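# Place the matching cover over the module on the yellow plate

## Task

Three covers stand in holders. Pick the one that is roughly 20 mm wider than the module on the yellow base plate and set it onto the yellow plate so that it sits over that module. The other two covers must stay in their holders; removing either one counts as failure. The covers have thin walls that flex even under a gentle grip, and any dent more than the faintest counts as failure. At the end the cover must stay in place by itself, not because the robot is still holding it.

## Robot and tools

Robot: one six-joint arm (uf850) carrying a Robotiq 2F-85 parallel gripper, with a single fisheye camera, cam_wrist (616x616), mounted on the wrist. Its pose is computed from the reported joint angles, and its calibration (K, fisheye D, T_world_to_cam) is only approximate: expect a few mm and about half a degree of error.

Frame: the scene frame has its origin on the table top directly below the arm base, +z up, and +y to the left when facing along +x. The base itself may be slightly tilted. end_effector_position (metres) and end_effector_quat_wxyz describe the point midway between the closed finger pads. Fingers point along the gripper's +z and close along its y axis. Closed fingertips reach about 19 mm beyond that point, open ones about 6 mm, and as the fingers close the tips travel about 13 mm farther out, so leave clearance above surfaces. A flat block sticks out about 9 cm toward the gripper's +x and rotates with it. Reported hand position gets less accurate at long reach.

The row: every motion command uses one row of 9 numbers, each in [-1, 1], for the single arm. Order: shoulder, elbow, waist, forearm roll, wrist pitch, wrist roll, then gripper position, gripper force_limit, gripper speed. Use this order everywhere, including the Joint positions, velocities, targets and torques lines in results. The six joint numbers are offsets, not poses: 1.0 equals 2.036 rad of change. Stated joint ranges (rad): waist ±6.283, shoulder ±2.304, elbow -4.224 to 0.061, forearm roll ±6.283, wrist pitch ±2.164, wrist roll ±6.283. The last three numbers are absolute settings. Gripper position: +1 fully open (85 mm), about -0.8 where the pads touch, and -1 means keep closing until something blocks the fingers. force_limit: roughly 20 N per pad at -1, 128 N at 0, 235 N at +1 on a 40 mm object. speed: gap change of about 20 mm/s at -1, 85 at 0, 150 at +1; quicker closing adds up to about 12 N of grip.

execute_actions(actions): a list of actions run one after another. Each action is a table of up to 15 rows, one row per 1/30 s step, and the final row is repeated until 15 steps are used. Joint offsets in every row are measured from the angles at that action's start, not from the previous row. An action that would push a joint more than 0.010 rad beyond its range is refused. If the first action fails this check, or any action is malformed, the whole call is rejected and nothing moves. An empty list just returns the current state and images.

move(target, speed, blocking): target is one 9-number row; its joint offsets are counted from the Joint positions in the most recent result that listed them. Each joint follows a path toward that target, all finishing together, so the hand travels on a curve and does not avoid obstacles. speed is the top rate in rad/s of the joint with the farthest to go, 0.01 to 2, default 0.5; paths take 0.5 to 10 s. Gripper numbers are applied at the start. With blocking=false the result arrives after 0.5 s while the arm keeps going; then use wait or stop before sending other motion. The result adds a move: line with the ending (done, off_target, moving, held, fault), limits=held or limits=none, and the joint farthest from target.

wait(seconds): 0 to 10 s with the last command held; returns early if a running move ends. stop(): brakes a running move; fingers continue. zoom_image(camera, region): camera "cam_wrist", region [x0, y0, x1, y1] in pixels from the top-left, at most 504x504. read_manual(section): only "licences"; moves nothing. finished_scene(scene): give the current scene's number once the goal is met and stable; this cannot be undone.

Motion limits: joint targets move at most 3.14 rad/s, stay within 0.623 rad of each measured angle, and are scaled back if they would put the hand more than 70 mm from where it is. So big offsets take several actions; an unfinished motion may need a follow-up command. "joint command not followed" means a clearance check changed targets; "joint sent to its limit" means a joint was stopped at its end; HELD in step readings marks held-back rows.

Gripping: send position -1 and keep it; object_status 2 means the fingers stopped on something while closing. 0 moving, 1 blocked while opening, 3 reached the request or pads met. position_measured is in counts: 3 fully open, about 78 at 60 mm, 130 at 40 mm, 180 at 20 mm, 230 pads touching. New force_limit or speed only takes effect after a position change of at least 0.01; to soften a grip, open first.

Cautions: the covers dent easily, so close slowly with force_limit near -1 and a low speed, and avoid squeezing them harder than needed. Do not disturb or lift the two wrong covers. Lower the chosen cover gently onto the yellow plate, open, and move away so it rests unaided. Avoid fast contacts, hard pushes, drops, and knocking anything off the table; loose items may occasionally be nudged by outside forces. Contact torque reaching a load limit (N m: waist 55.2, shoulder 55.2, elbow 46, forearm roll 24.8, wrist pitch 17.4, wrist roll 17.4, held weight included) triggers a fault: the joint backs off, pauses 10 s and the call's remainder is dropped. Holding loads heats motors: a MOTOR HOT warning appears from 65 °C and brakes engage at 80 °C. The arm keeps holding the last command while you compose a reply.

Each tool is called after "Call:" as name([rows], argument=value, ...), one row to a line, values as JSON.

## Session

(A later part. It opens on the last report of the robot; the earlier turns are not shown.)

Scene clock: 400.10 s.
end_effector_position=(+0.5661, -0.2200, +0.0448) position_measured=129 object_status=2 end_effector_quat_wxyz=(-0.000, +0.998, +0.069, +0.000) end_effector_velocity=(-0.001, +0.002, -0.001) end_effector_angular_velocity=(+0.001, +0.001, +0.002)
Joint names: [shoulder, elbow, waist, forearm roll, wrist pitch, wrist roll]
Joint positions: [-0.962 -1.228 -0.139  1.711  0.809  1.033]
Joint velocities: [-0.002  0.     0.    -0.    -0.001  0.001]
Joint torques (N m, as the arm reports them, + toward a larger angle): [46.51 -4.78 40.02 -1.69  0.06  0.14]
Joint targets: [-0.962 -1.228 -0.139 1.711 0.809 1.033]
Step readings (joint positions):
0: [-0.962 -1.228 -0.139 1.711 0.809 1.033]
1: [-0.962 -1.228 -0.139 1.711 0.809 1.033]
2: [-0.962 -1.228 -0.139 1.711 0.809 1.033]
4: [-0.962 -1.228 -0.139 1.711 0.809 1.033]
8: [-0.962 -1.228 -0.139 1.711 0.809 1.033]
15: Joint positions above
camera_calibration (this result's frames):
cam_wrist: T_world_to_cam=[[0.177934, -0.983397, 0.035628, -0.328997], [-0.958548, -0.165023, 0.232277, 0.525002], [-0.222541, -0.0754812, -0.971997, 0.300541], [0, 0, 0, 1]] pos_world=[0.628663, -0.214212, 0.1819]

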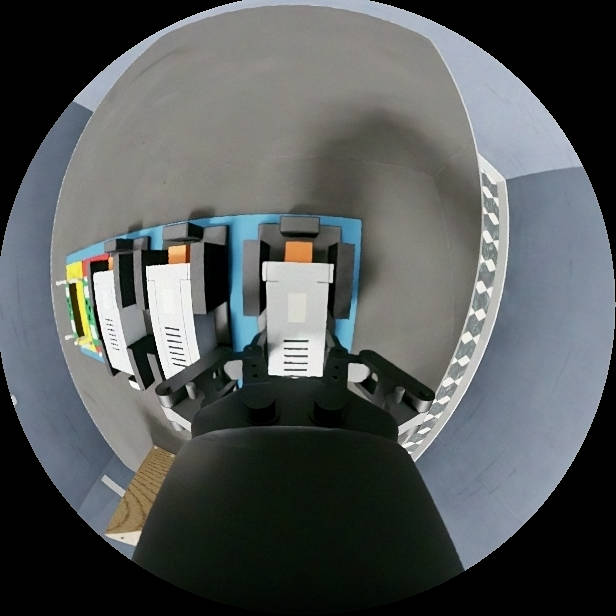

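Call:
move(target=[0.00463, 0.00242, 0.00367, 0.00546, 0.00129, -0.00281, -0.023, -0.84, -1], speed=0.012)

Call:
zoom_image(camera="cam_wrist", region=[226, 210, 376, 385])

Scene clock: 406.60 s.
end_effector_position=(+0.5661, -0.2200, +0.0508) position_measured=129 object_status=2 end_effector_quat_wxyz=(-0.000, +0.998, +0.069, +0.000) end_effector_velocity=(-0.000, +0.000, -0.000) end_effector_angular_velocity=(+0.001, +0.000, +0.000)
Joint names: [shoulder, elbow, waist, forearm roll, wrist pitch, wrist roll]
Joint positions: [-0.953 -1.223 -0.131  1.722  0.812  1.027]
Joint velocities: [-0.    -0.    -0.     0.    -0.001 -0.001]
Joint torques (N m, as the arm reports them, + toward a larger angle): [49.79 -5.92 41.84 -2.15  0.48  0.16]
Joint targets: [-0.953 -1.223 -0.131 1.722 0.812 1.027]
move: done; limits=none; farthest joint: the waist, 0.000 radians from its target (0.007 radians at the start)
camera_calibration (this result's frames):
cam_wrist: T_world_to_cam=[[0.177981, -0.983391, 0.0355615, -0.329208], [-0.958535, -0.165082, 0.232291, 0.523612], [-0.222562, -0.0754303, -0.971996, 0.306336], [0, 0, 0, 1]] pos_world=[0.628672, -0.214194, 0.187835]

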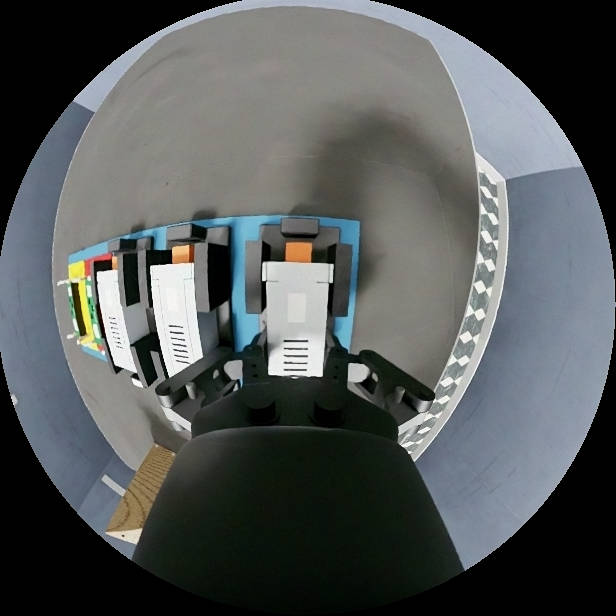

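Region (226, 210, 376, 385) of cam_wrist's 616x616 image, scaled by 2.880, with more detail than that image has; it fills the left 432 columns of this view, and the rest is white.

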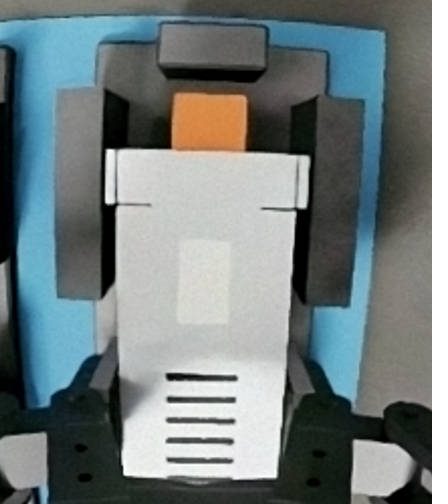

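Call:
move(target=[0.0074, 0.00376, 0.00588, 0.00877, 0.00215, -0.00452, -0.023, -0.84, -1], speed=0.015)

Call:
zoom_image(camera="cam_wrist", region=[226, 210, 376, 385])

Scene clock: 413.87 s.
end_effector_position=(+0.5665, -0.2201, +0.0608) position_measured=129 object_status=2 end_effector_quat_wxyz=(+0.000, +0.998, +0.068, +0.001) end_effector_velocity=(-0.003, +0.000, -0.002) end_effector_angular_velocity=(+0.001, +0.006, +0.001)
Joint names: [shoulder, elbow, waist, forearm roll, wrist pitch, wrist roll]
Joint positions: [-0.938 -1.216 -0.119  1.74   0.816  1.018]
Joint velocities: [-0.001  0.003 -0.003  0.    -0.    -0.001]
Joint torques (N m, as the arm reports them, + toward a larger angle): [42.62 -5.05 35.4  -2.05 -0.02  0.16]
Joint targets: [-0.938 -1.216 -0.119 1.740 0.816 1.018]
move: done; limits=none; farthest joint: the elbow, 0.001 radians from its target (0.008 radians at the start)
camera_calibration (this result's frames):
cam_wrist: T_world_to_cam=[[0.177687, -0.983429, 0.0359851, -0.329658], [-0.958772, -0.16476, 0.231538, 0.521917], [-0.221772, -0.0756429, -0.97216, 0.315674], [0, 0, 0, 1]] pos_world=[0.628984, -0.214326, 0.197905]

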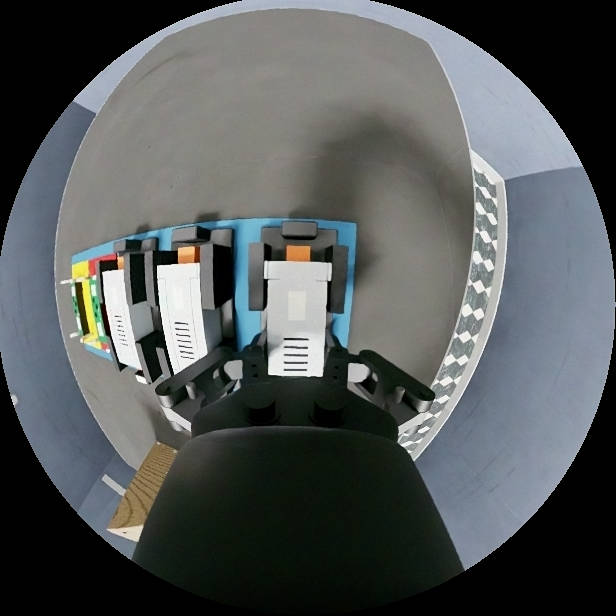

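Region (226, 210, 376, 385) of cam_wrist's 616x616 image, scaled by 2.880, with more detail than that image has; it fills the left 432 columns of this view, and the rest is white.

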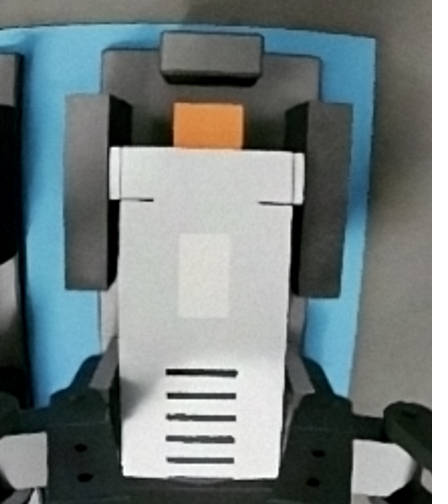

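Call:
move(target=[0.01066, 0.0052, 0.00872, 0.01316, 0.00334, -0.00697, -0.023, -0.84, -1], speed=0.02)

Call:
zoom_image(camera="cam_wrist", region=[226, 210, 376, 385])

Scene clock: 426.20 s.
end_effector_position=(+0.5664, -0.2200, +0.0748) position_measured=129 object_status=2 end_effector_quat_wxyz=(-0.000, +0.998, +0.069, +0.001) end_effector_velocity=(-0.001, +0.000, +0.000) end_effector_angular_velocity=(-0.000, +0.001, +0.002)
Joint names: [shoulder, elbow, waist, forearm roll, wrist pitch, wrist roll]
Joint positions: [-0.916 -1.205 -0.101  1.766  0.823  1.004]
Joint velocities: [ 0.     0.001  0.001  0.001  0.001 -0.002]
Joint torques (N m, as the arm reports them, + toward a larger angle): [42.46 -6.   34.86 -2.05  0.01  0.22]
Joint targets: [-0.916 -1.205 -0.101 1.766 0.823 1.004]
move: done; limits=none; farthest joint: the waist, 0.000 radians from its target (0.018 radians at the start)
camera_calibration (this result's frames):
cam_wrist: T_world_to_cam=[[0.177897, -0.9834, 0.0357407, -0.330067], [-0.958688, -0.165006, 0.231713, 0.518413], [-0.221969, -0.0754853, -0.972127, 0.329456], [0, 0, 0, 1]] pos_world=[0.628843, -0.214178, 0.211947]

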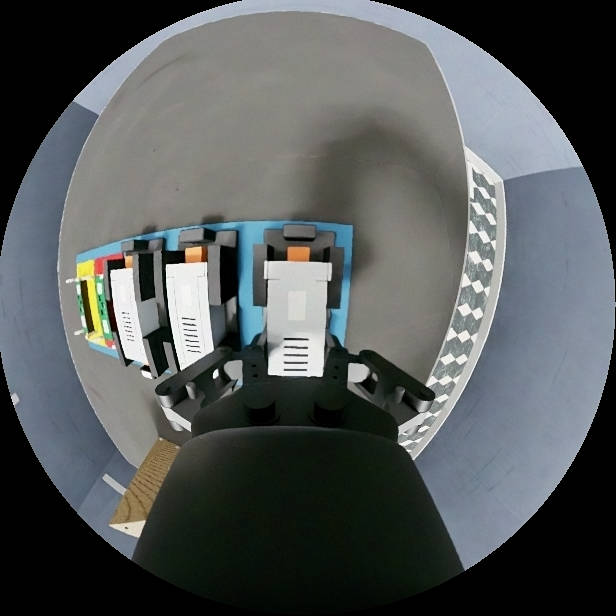

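Region (226, 210, 376, 385) of cam_wrist's 616x616 image, scaled by 2.880, with more detail than that image has; it fills the left 432 columns of this view, and the rest is white.

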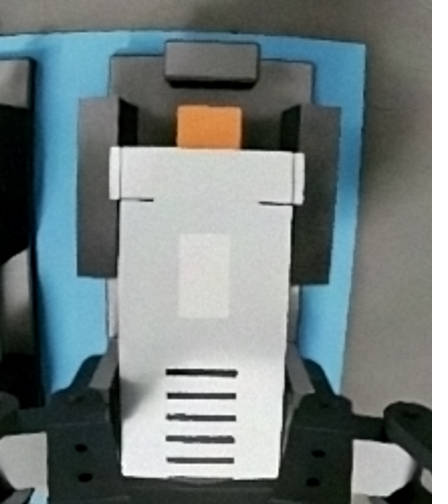

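Call:
zoom_image(camera="cam_wrist", region=[256, 250, 340, 334])

Region (256, 250, 340, 334) of cam_wrist's 616x616 image, scaled by 6.000, with more detail than that image has.

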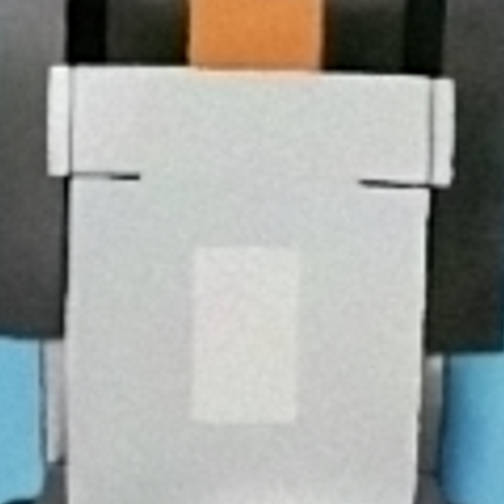

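Call:
move(target=[0.05354, 0.05712, 0.01979, -0.05054, -0.02171, 0.05142, 0.043, -0.84, -1], speed=0.1)

Call:
zoom_image(camera="cam_wrist", region=[226, 210, 376, 385])

Scene clock: 521.33 s.
end_effector_position=(+0.5663, -0.2200, +0.1149) position_measured=123 object_status=3 end_effector_quat_wxyz=(-0.004, +0.996, +0.069, +0.055) end_effector_velocity=(+0.000, +0.001, +0.000) end_effector_angular_velocity=(+0.003, -0.001, +0.001)
Joint names: [shoulder, elbow, waist, forearm roll, wrist pitch, wrist roll]
Joint positions: [-0.807 -1.089 -0.061  1.664  0.779  1.108]
Joint velocities: [ 0.001  0.001 -0.    -0.001 -0.003 -0.   ]
Joint torques (N m, as the arm reports them, + toward a larger angle): [40.54 -6.15 33.6  -2.37 -0.12  0.14]
Joint targets: [-0.807 -1.089 -0.061 1.663 0.779 1.108]
move: done; limits=none; farthest joint: the waist, 0.000 radians from its target (0.040 radians at the start)
camera_calibration (this result's frames):
cam_wrist: T_world_to_cam=[[0.174085, -0.983926, 0.039807, -0.329936], [-0.977958, -0.168013, 0.123975, 0.531691], [-0.115294, -0.0605118, -0.991487, 0.313485], [0, 0, 0, 1]] pos_world=[0.613551, -0.216331, 0.258034]

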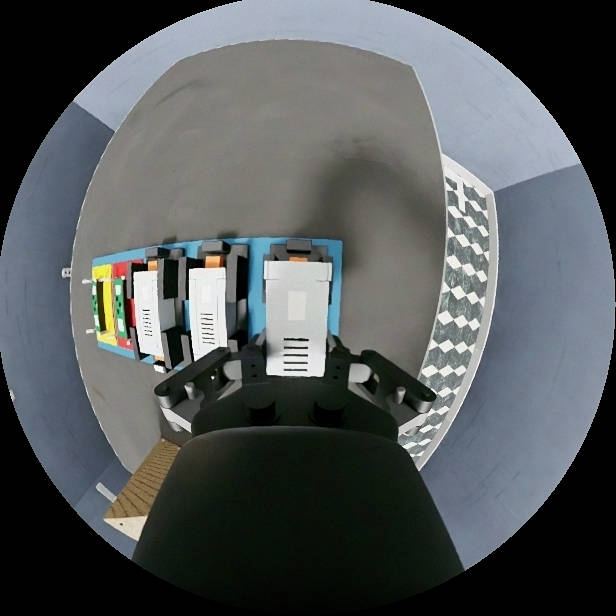

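Region (226, 210, 376, 385) of cam_wrist's 616x616 image, scaled by 2.880, with more detail than that image has; it fills the left 432 columns of this view, and the rest is white.

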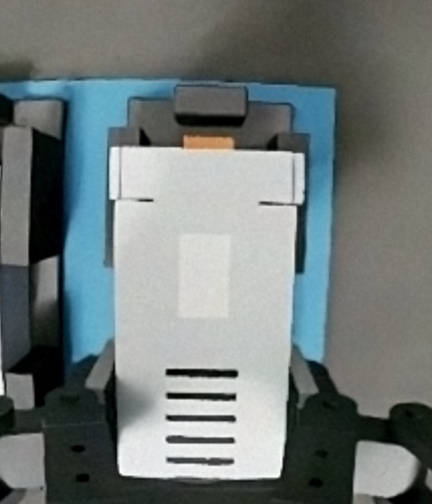

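Call:
move(target=[-0.36164, -0.22215, 0.26989, 0.12898, 0.00653, 0.19759, 0.043, -0.84, -1], speed=0.35)

Call:
zoom_image(camera="cam_wrist", region=[226, 210, 376, 385])

Scene clock: 530.07 s.
end_effector_position=(+0.5069, +0.2083, +0.1003) position_measured=123 object_status=3 end_effector_quat_wxyz=(-0.004, +0.996, +0.069, +0.056) end_effector_velocity=(-0.003, +0.002, -0.001) end_effector_angular_velocity=(-0.001, +0.001, +0.003)
Joint names: [shoulder, elbow, waist, forearm roll, wrist pitch, wrist roll]
Joint positions: [-1.543 -1.541  0.488  1.926  0.792  1.51 ]
Joint velocities: [-0.004  0.     0.003  0.001 -0.001  0.001]
Joint torques (N m, as the arm reports them, + toward a larger angle): [51.79 -9.88 32.49 -2.28 -0.03  0.15]
Joint targets: [-1.543 -1.541 0.488 1.926 0.792 1.511]
move: done; limits=none; farthest joint: the waist, 0.001 radians from its target (0.549 radians at the start)
camera_calibration (this result's frames):
cam_wrist: T_world_to_cam=[[0.173938, -0.983958, 0.0396386, 0.102484], [-0.978065, -0.167932, 0.123236, 0.547452], [-0.114603, -0.0602047, -0.991585, 0.317699], [0, 0, 0, 1]] pos_world=[0.554027, 0.211902, 0.243498]

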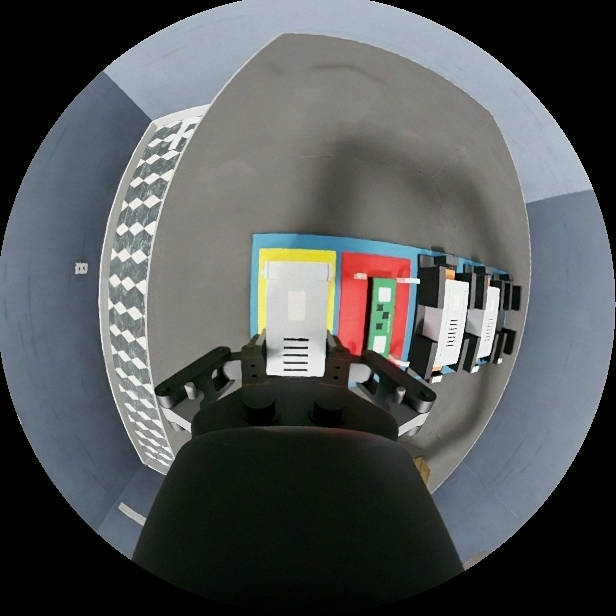

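Region (226, 210, 376, 385) of cam_wrist's 616x616 image, scaled by 2.880, with more detail than that image has; it fills the left 432 columns of this view, and the rest is white.

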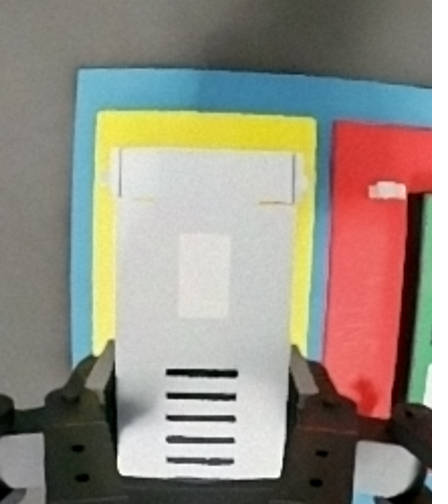

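Call:
zoom_image(camera="cam_wrist", region=[246, 230, 350, 334])

Region (246, 230, 350, 334) of cam_wrist's 616x616 image, scaled by 4.846, with more detail than that image has.

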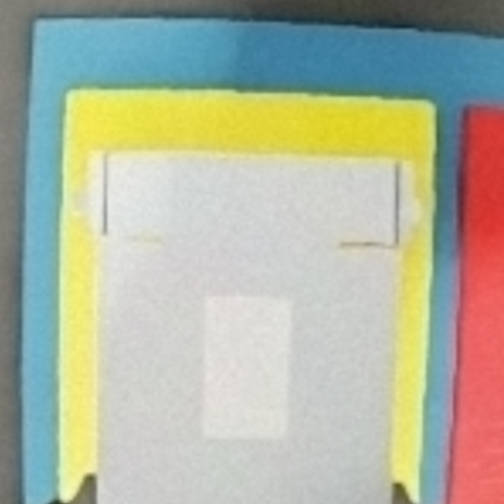

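Call:
move(target=[-0.01794, -0.01249, -0.01071, -0.01583, -0.00174, 0.00727, 0.043, -0.84, -1], speed=0.05)

Call:
zoom_image(camera="cam_wrist", region=[246, 230, 350, 334])

Scene clock: 577.90 s.
end_effector_position=(+0.5086, +0.2111, +0.0805) position_measured=123 object_status=3 end_effector_quat_wxyz=(-0.004, +0.996, +0.068, +0.056) end_effector_velocity=(+0.001, -0.000, -0.000) end_effector_angular_velocity=(-0.001, -0.001, +0.000)
Joint names: [shoulder, elbow, waist, forearm roll, wrist pitch, wrist roll]
Joint positions: [-1.579 -1.567  0.466  1.894  0.789  1.525]
Joint velocities: [-0.001 -0.001 -0.001 -0.001  0.001 -0.   ]
Joint torques (N m, as the arm reports them, + toward a larger angle): [52.19 -8.77 31.03 -2.17  0.12  0.15]
Joint targets: [-1.579 -1.567 0.466 1.894 0.789 1.525]
move: done; limits=none; farthest joint: the waist, 0.000 radians from its target (0.022 radians at the start)
camera_calibration (this result's frames):
cam_wrist: T_world_to_cam=[[0.173893, -0.983967, 0.0396177, 0.10572], [-0.978086, -0.167897, 0.12312, 0.552065], [-0.114494, -0.0601593, -0.991601, 0.298303], [0, 0, 0, 1]] pos_world=[0.555738, 0.21466, 0.223639]

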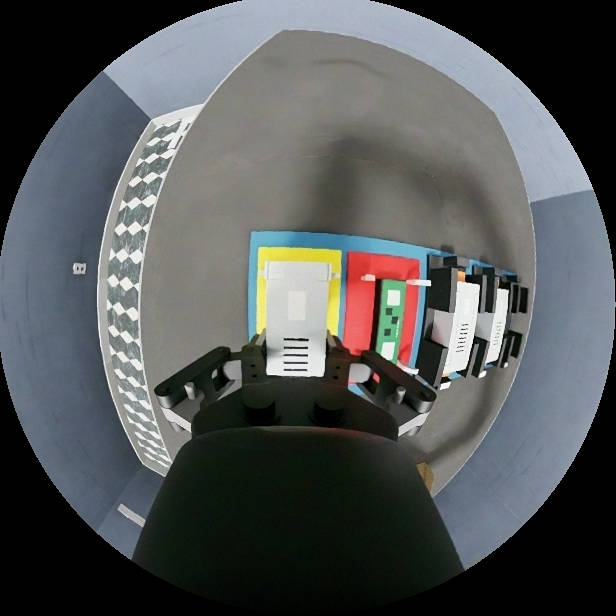

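Region (246, 230, 350, 334) of cam_wrist's 616x616 image, scaled by 4.846, with more detail than that image has.

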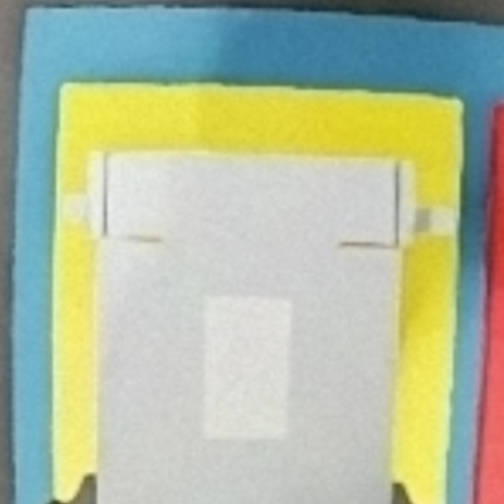

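Call:
move(target=[-0.01346, -0.00839, -0.01157, -0.01645, -0.00133, 0.00691, 0.043, -0.84, -1], speed=0.03)

Call:
zoom_image(camera="cam_wrist", region=[240, 225, 356, 341])

Scene clock: 623.57 s.
end_effector_position=(+0.5102, +0.2106, +0.0625) position_measured=123 object_status=3 end_effector_quat_wxyz=(-0.004, +0.996, +0.068, +0.056) end_effector_velocity=(+0.001, -0.000, +0.000) end_effector_angular_velocity=(+0.000, -0.001, +0.001)
Joint names: [shoulder, elbow, waist, forearm roll, wrist pitch, wrist roll]
Joint positions: [-1.606 -1.584  0.443  1.861  0.786  1.539]
Joint velocities: [ 0.001 -0.001 -0.001 -0.001  0.    -0.001]
Joint torques (N m, as the arm reports them, + toward a larger angle): [52.45 -8.36 33.28 -2.29 -0.15  0.1 ]
Joint targets: [-1.607 -1.584 0.443 1.860 0.786 1.539]
move: done; limits=none; farthest joint: the waist, 0.000 radians from its target (0.024 radians at the start)
camera_calibration (this result's frames):
cam_wrist: T_world_to_cam=[[0.173881, -0.983969, 0.0396207, 0.105692], [-0.978094, -0.167887, 0.123068, 0.555796], [-0.114443, -0.0601519, -0.991607, 0.280672], [0, 0, 0, 1]] pos_world=[0.557364, 0.214191, 0.205728]

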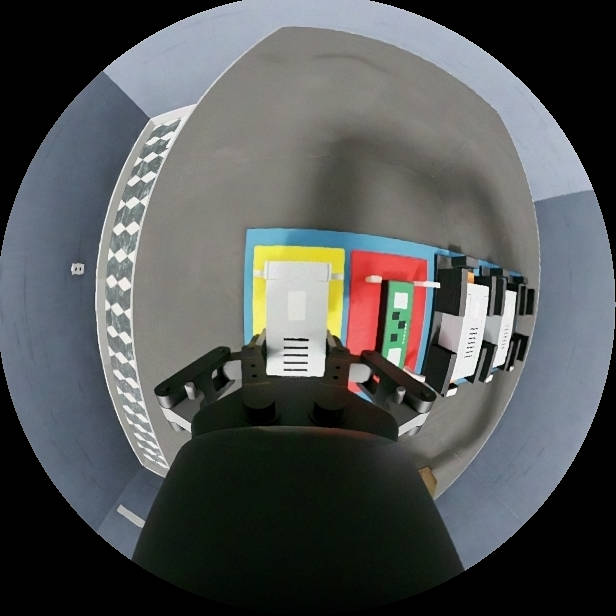

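Region (240, 225, 356, 341) of cam_wrist's 616x616 image, scaled by 4.345, with more detail than that image has.

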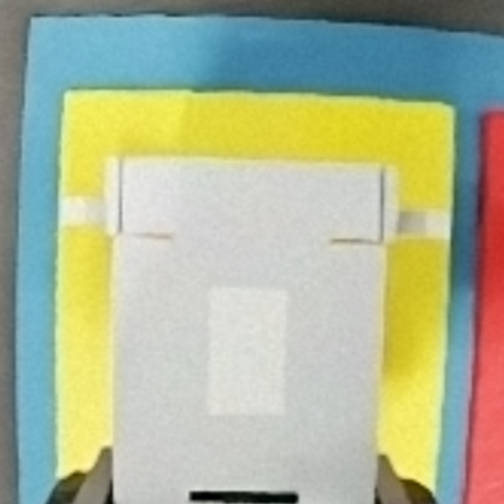

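Call:
move(target=[-0.01672, -0.00964, -0.01333, -0.02028, -0.00149, 0.00982, 0.043, -0.84, -1], speed=0.025)

Call:
zoom_image(camera="cam_wrist", region=[226, 210, 376, 385])

Scene clock: 645.40 s.
end_effector_position=(+0.5103, +0.2106, +0.0406) position_measured=123 object_status=3 end_effector_quat_wxyz=(-0.004, +0.996, +0.069, +0.056) end_effector_velocity=(+0.000, -0.000, -0.000) end_effector_angular_velocity=(-0.000, -0.000, +0.001)
Joint names: [shoulder, elbow, waist, forearm roll, wrist pitch, wrist roll]
Joint positions: [-1.64  -1.603  0.416  1.819  0.783  1.559]
Joint velocities: [-0.001 -0.001 -0.    -0.001  0.    -0.   ]
Joint torques (N m, as the arm reports them, + toward a larger angle): [50.43 -8.52 32.9  -2.66 -0.35  0.22]
Joint targets: [-1.640 -1.603 0.416 1.819 0.783 1.559]
move: done; limits=none; farthest joint: the waist, 0.000 radians from its target (0.027 radians at the start)
camera_calibration (this result's frames):
cam_wrist: T_world_to_cam=[[0.173922, -0.98396, 0.0396645, 0.106531], [-0.978089, -0.167924, 0.123055, 0.558542], [-0.114421, -0.0601974, -0.991607, 0.258911], [0, 0, 0, 1]] pos_world=[0.5574, 0.214201, 0.183781]

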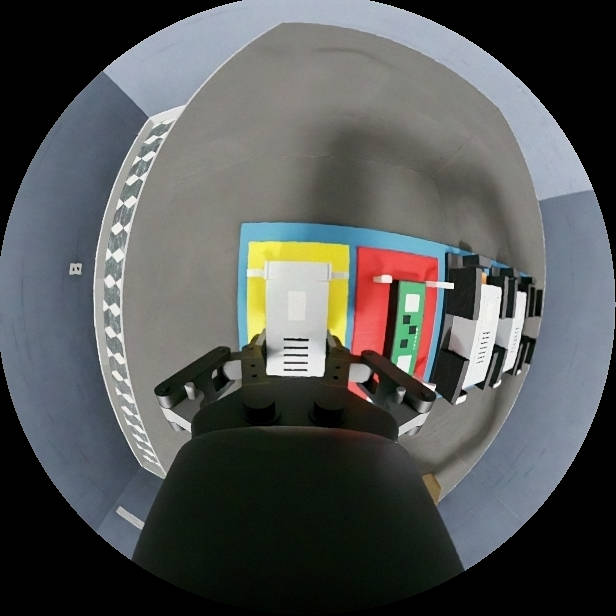

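Region (226, 210, 376, 385) of cam_wrist's 616x616 image, scaled by 2.880, with more detail than that image has; it fills the left 432 columns of this view, and the rest is white.

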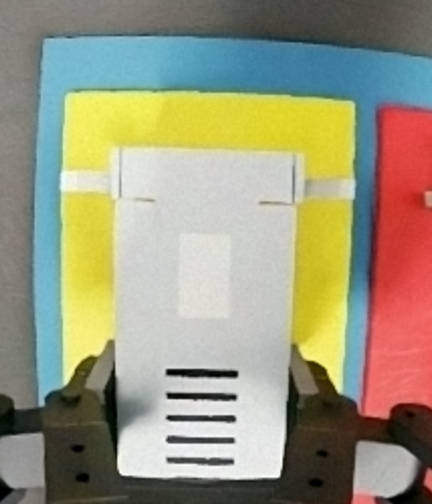

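Call:
move(target=[-0.0039, -0.00235, -0.00305, -0.00465, -0.00025, 0.0023, 0.043, -0.84, -1], speed=0.012)

Call:
zoom_image(camera="cam_wrist", region=[226, 210, 376, 385])

Scene clock: 653.90 s.
end_effector_position=(+0.5102, +0.2106, +0.0356) position_measured=123 object_status=3 end_effector_quat_wxyz=(-0.004, +0.996, +0.068, +0.056) end_effector_velocity=(+0.001, -0.000, +0.001) end_effector_angular_velocity=(+0.002, -0.002, -0.001)
Joint names: [shoulder, elbow, waist, forearm roll, wrist pitch, wrist roll]
Joint positions: [-1.648 -1.608  0.41   1.81   0.783  1.564]
Joint velocities: [ 0.002 -0.     0.    -0.001 -0.001 -0.   ]
Joint torques (N m, as the arm reports them, + toward a larger angle): [51.04 -8.44 33.32 -2.35 -0.49  0.18]
Joint targets: [-1.648 -1.608 0.409 1.810 0.783 1.564]
move: done; limits=none; farthest joint: the waist, 0.000 radians from its target (0.006 radians at the start)
camera_calibration (this result's frames):
cam_wrist: T_world_to_cam=[[0.173754, -0.983989, 0.039683, 0.106859], [-0.978126, -0.167759, 0.122988, 0.559092], [-0.114362, -0.0601847, -0.991614, 0.25391], [0, 0, 0, 1]] pos_world=[0.557333, 0.214223, 0.178779]

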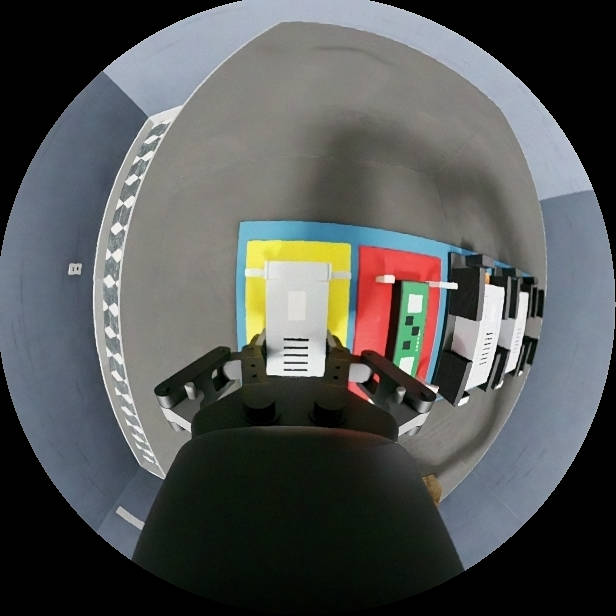

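Region (226, 210, 376, 385) of cam_wrist's 616x616 image, scaled by 2.880, with more detail than that image has; it fills the left 432 columns of this view, and the rest is white.

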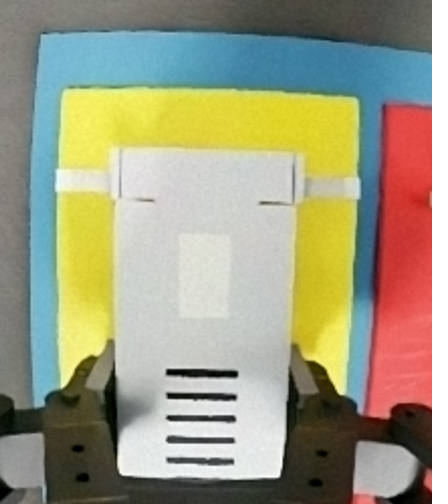

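No contact yet. Lower another 2 mm.

Call:
move(target=[-0.00157, -0.00095, -0.00122, -0.00187, -0.0001, 0.00092, 0.043, -0.84, -1], speed=0.01)

Call:
zoom_image(camera="cam_wrist", region=[226, 210, 376, 385])

Scene clock: 657.80 s.
end_effector_position=(+0.5103, +0.2107, +0.0339) position_measured=123 object_status=3 end_effector_quat_wxyz=(-0.004, +0.996, +0.068, +0.056) end_effector_velocity=(+0.001, -0.001, -0.001) end_effector_angular_velocity=(-0.000, -0.001, -0.002)
Joint names: [shoulder, elbow, waist, forearm roll, wrist pitch, wrist roll]
Joint positions: [-1.651 -1.61   0.407  1.806  0.783  1.566]
Joint velocities: [-0.001 -0.002 -0.002 -0.002  0.001  0.001]
Joint torques (N m, as the arm reports them, + toward a larger angle): [47.35 -8.06 29.32 -3.19 -0.43  0.07]
Joint targets: [-1.651 -1.610 0.407 1.806 0.782 1.566]
move: done; limits=none; farthest joint: the waist, 0.000 radians from its target (0.002 radians at the start)
camera_calibration (this result's frames):
cam_wrist: T_world_to_cam=[[0.17354, -0.984025, 0.0397434, 0.10708], [-0.978213, -0.167565, 0.122563, 0.559456], [-0.113945, -0.060147, -0.991665, 0.252049], [0, 0, 0, 1]] pos_world=[0.557404, 0.214275, 0.177124]

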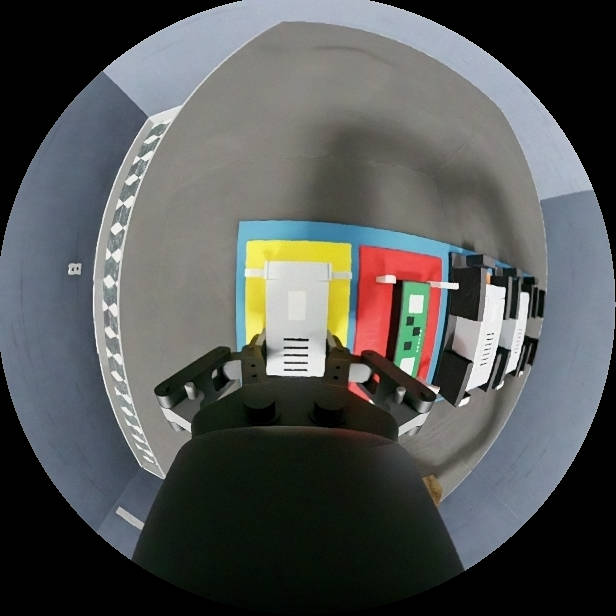

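Region (226, 210, 376, 385) of cam_wrist's 616x616 image, scaled by 2.880, with more detail than that image has; it fills the left 432 columns of this view, and the rest is white.

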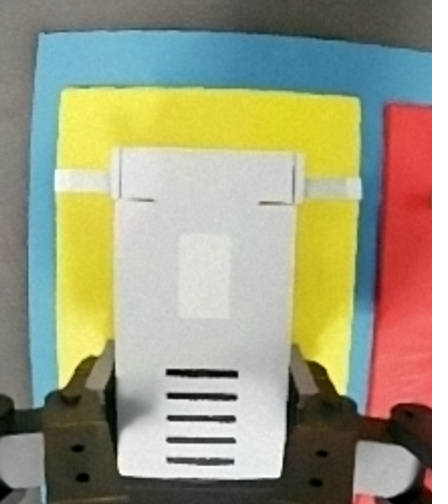

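Call:
execute_actions([
  [[0,0,0,0,0,0,0.45,-0.84,-0.6]],
])

Call:
zoom_image(camera="cam_wrist", region=[226, 210, 376, 385])

Scene clock: 661.47 s.
end_effector_position=(+0.5102, +0.2107, +0.0338) position_measured=75 object_status=0 end_effector_quat_wxyz=(-0.004, +0.996, +0.068, +0.056) end_effector_velocity=(+0.001, -0.000, +0.001) end_effector_angular_velocity=(-0.001, -0.002, +0.000)
Joint names: [shoulder, elbow, waist, forearm roll, wrist pitch, wrist roll]
Joint positions: [-1.651 -1.61   0.407  1.806  0.782  1.566]
Joint velocities: [ 0.001 -0.001  0.001 -0.     0.002 -0.   ]
Joint torques (N m, as the arm reports them, + toward a larger angle): [51.06 -7.75 31.81 -2.04 -0.03  0.14]
Joint targets: [-1.651 -1.610 0.407 1.806 0.783 1.566]
Step readings (joint positions):
0: [-1.651 -1.610 0.407 1.806 0.782 1.566]
1: [-1.651 -1.610 0.407 1.806 0.782 1.566]
2: [-1.652 -1.610 0.407 1.806 0.782 1.566]
4: [-1.652 -1.609 0.407 1.806 0.782 1.566]
8: [-1.652 -1.609 0.407 1.806 0.782 1.566]
15: Joint positions above
camera_calibration (this result's frames):
cam_wrist: T_world_to_cam=[[0.173665, -0.984005, 0.0396919, 0.107059], [-0.978164, -0.167682, 0.122791, 0.559317], [-0.114172, -0.0601498, -0.991638, 0.252035], [0, 0, 0, 1]] pos_world=[0.557286, 0.214294, 0.176999]

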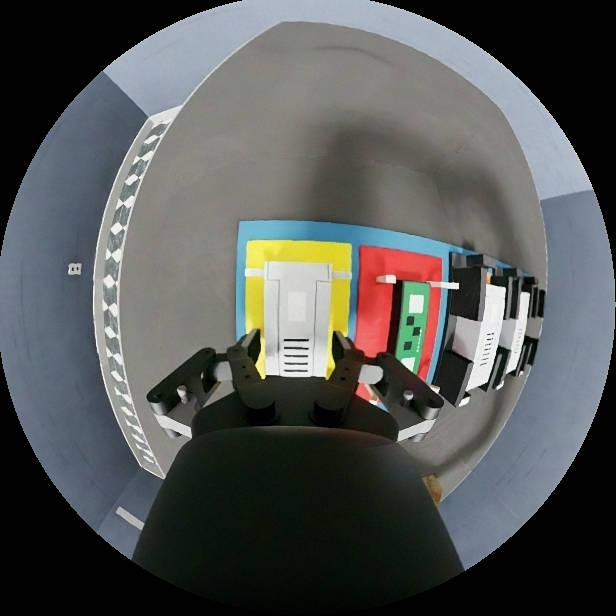

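Region (226, 210, 376, 385) of cam_wrist's 616x616 image, scaled by 2.880, with more detail than that image has; it fills the left 432 columns of this view, and the rest is white.

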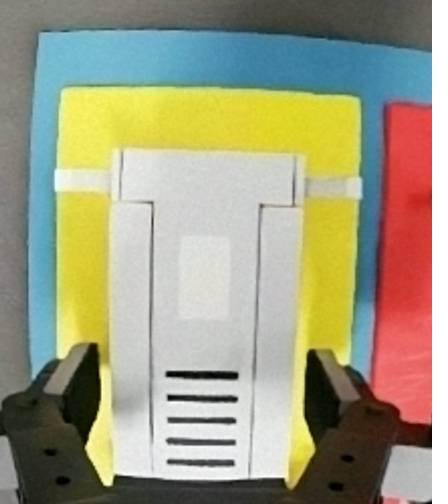

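Call:
move(target=[0.0354, 0.0201, 0.0284, 0.0431, 0.0033, -0.0206, 0.45, -0.84, -0.6], speed=0.1)

Call:
zoom_image(camera="cam_wrist", region=[226, 210, 556, 420])

Scene clock: 669.03 s.
end_effector_position=(+0.5097, +0.2109, +0.0805) position_measured=72 object_status=3 end_effector_quat_wxyz=(-0.004, +0.996, +0.068, +0.056) end_effector_velocity=(+0.000, +0.000, +0.001) end_effector_angular_velocity=(+0.001, -0.001, -0.000)
Joint names: [shoulder, elbow, waist, forearm roll, wrist pitch, wrist roll]
Joint positions: [-1.579 -1.569  0.465  1.894  0.789  1.524]
Joint velocities: [ 0.002  0.001  0.001  0.002 -0.    -0.001]
Joint torques (N m, as the arm reports them, + toward a larger angle): [51.52 -8.84 32.11 -2.24  0.    0.1 ]
Joint targets: [-1.579 -1.569 0.465 1.894 0.789 1.524]
move: done; limits=none; farthest joint: the waist, 0.000 radians from its target (0.057 radians at the start)
camera_calibration (this result's frames):
cam_wrist: T_world_to_cam=[[0.173121, -0.984118, 0.0392556, 0.10579], [-0.97826, -0.167196, 0.122693, 0.553105], [-0.114181, -0.0596428, -0.991668, 0.298168], [0, 0, 0, 1]] pos_world=[0.556811, 0.21437, 0.223669]

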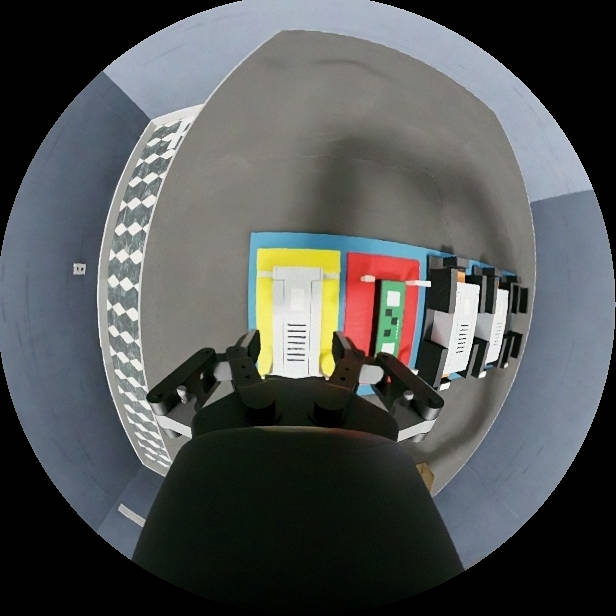

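Region (226, 210, 556, 420) of cam_wrist's 616x616 image, scaled by 1.527, with more detail than that image has; it fills the top 321 rows of this view, and the rest is white.

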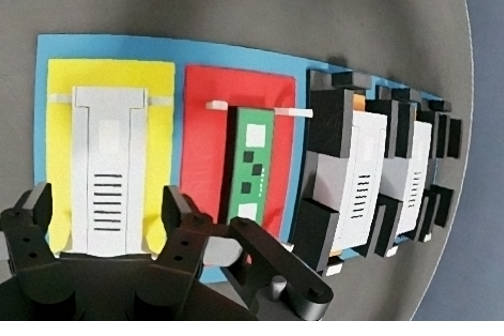

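The cover is seated between the guide pins on the yellow plate, undented, and the other two remain in their holders.

Call:
finished_scene(scene=2)

The scene is finished: the task was done.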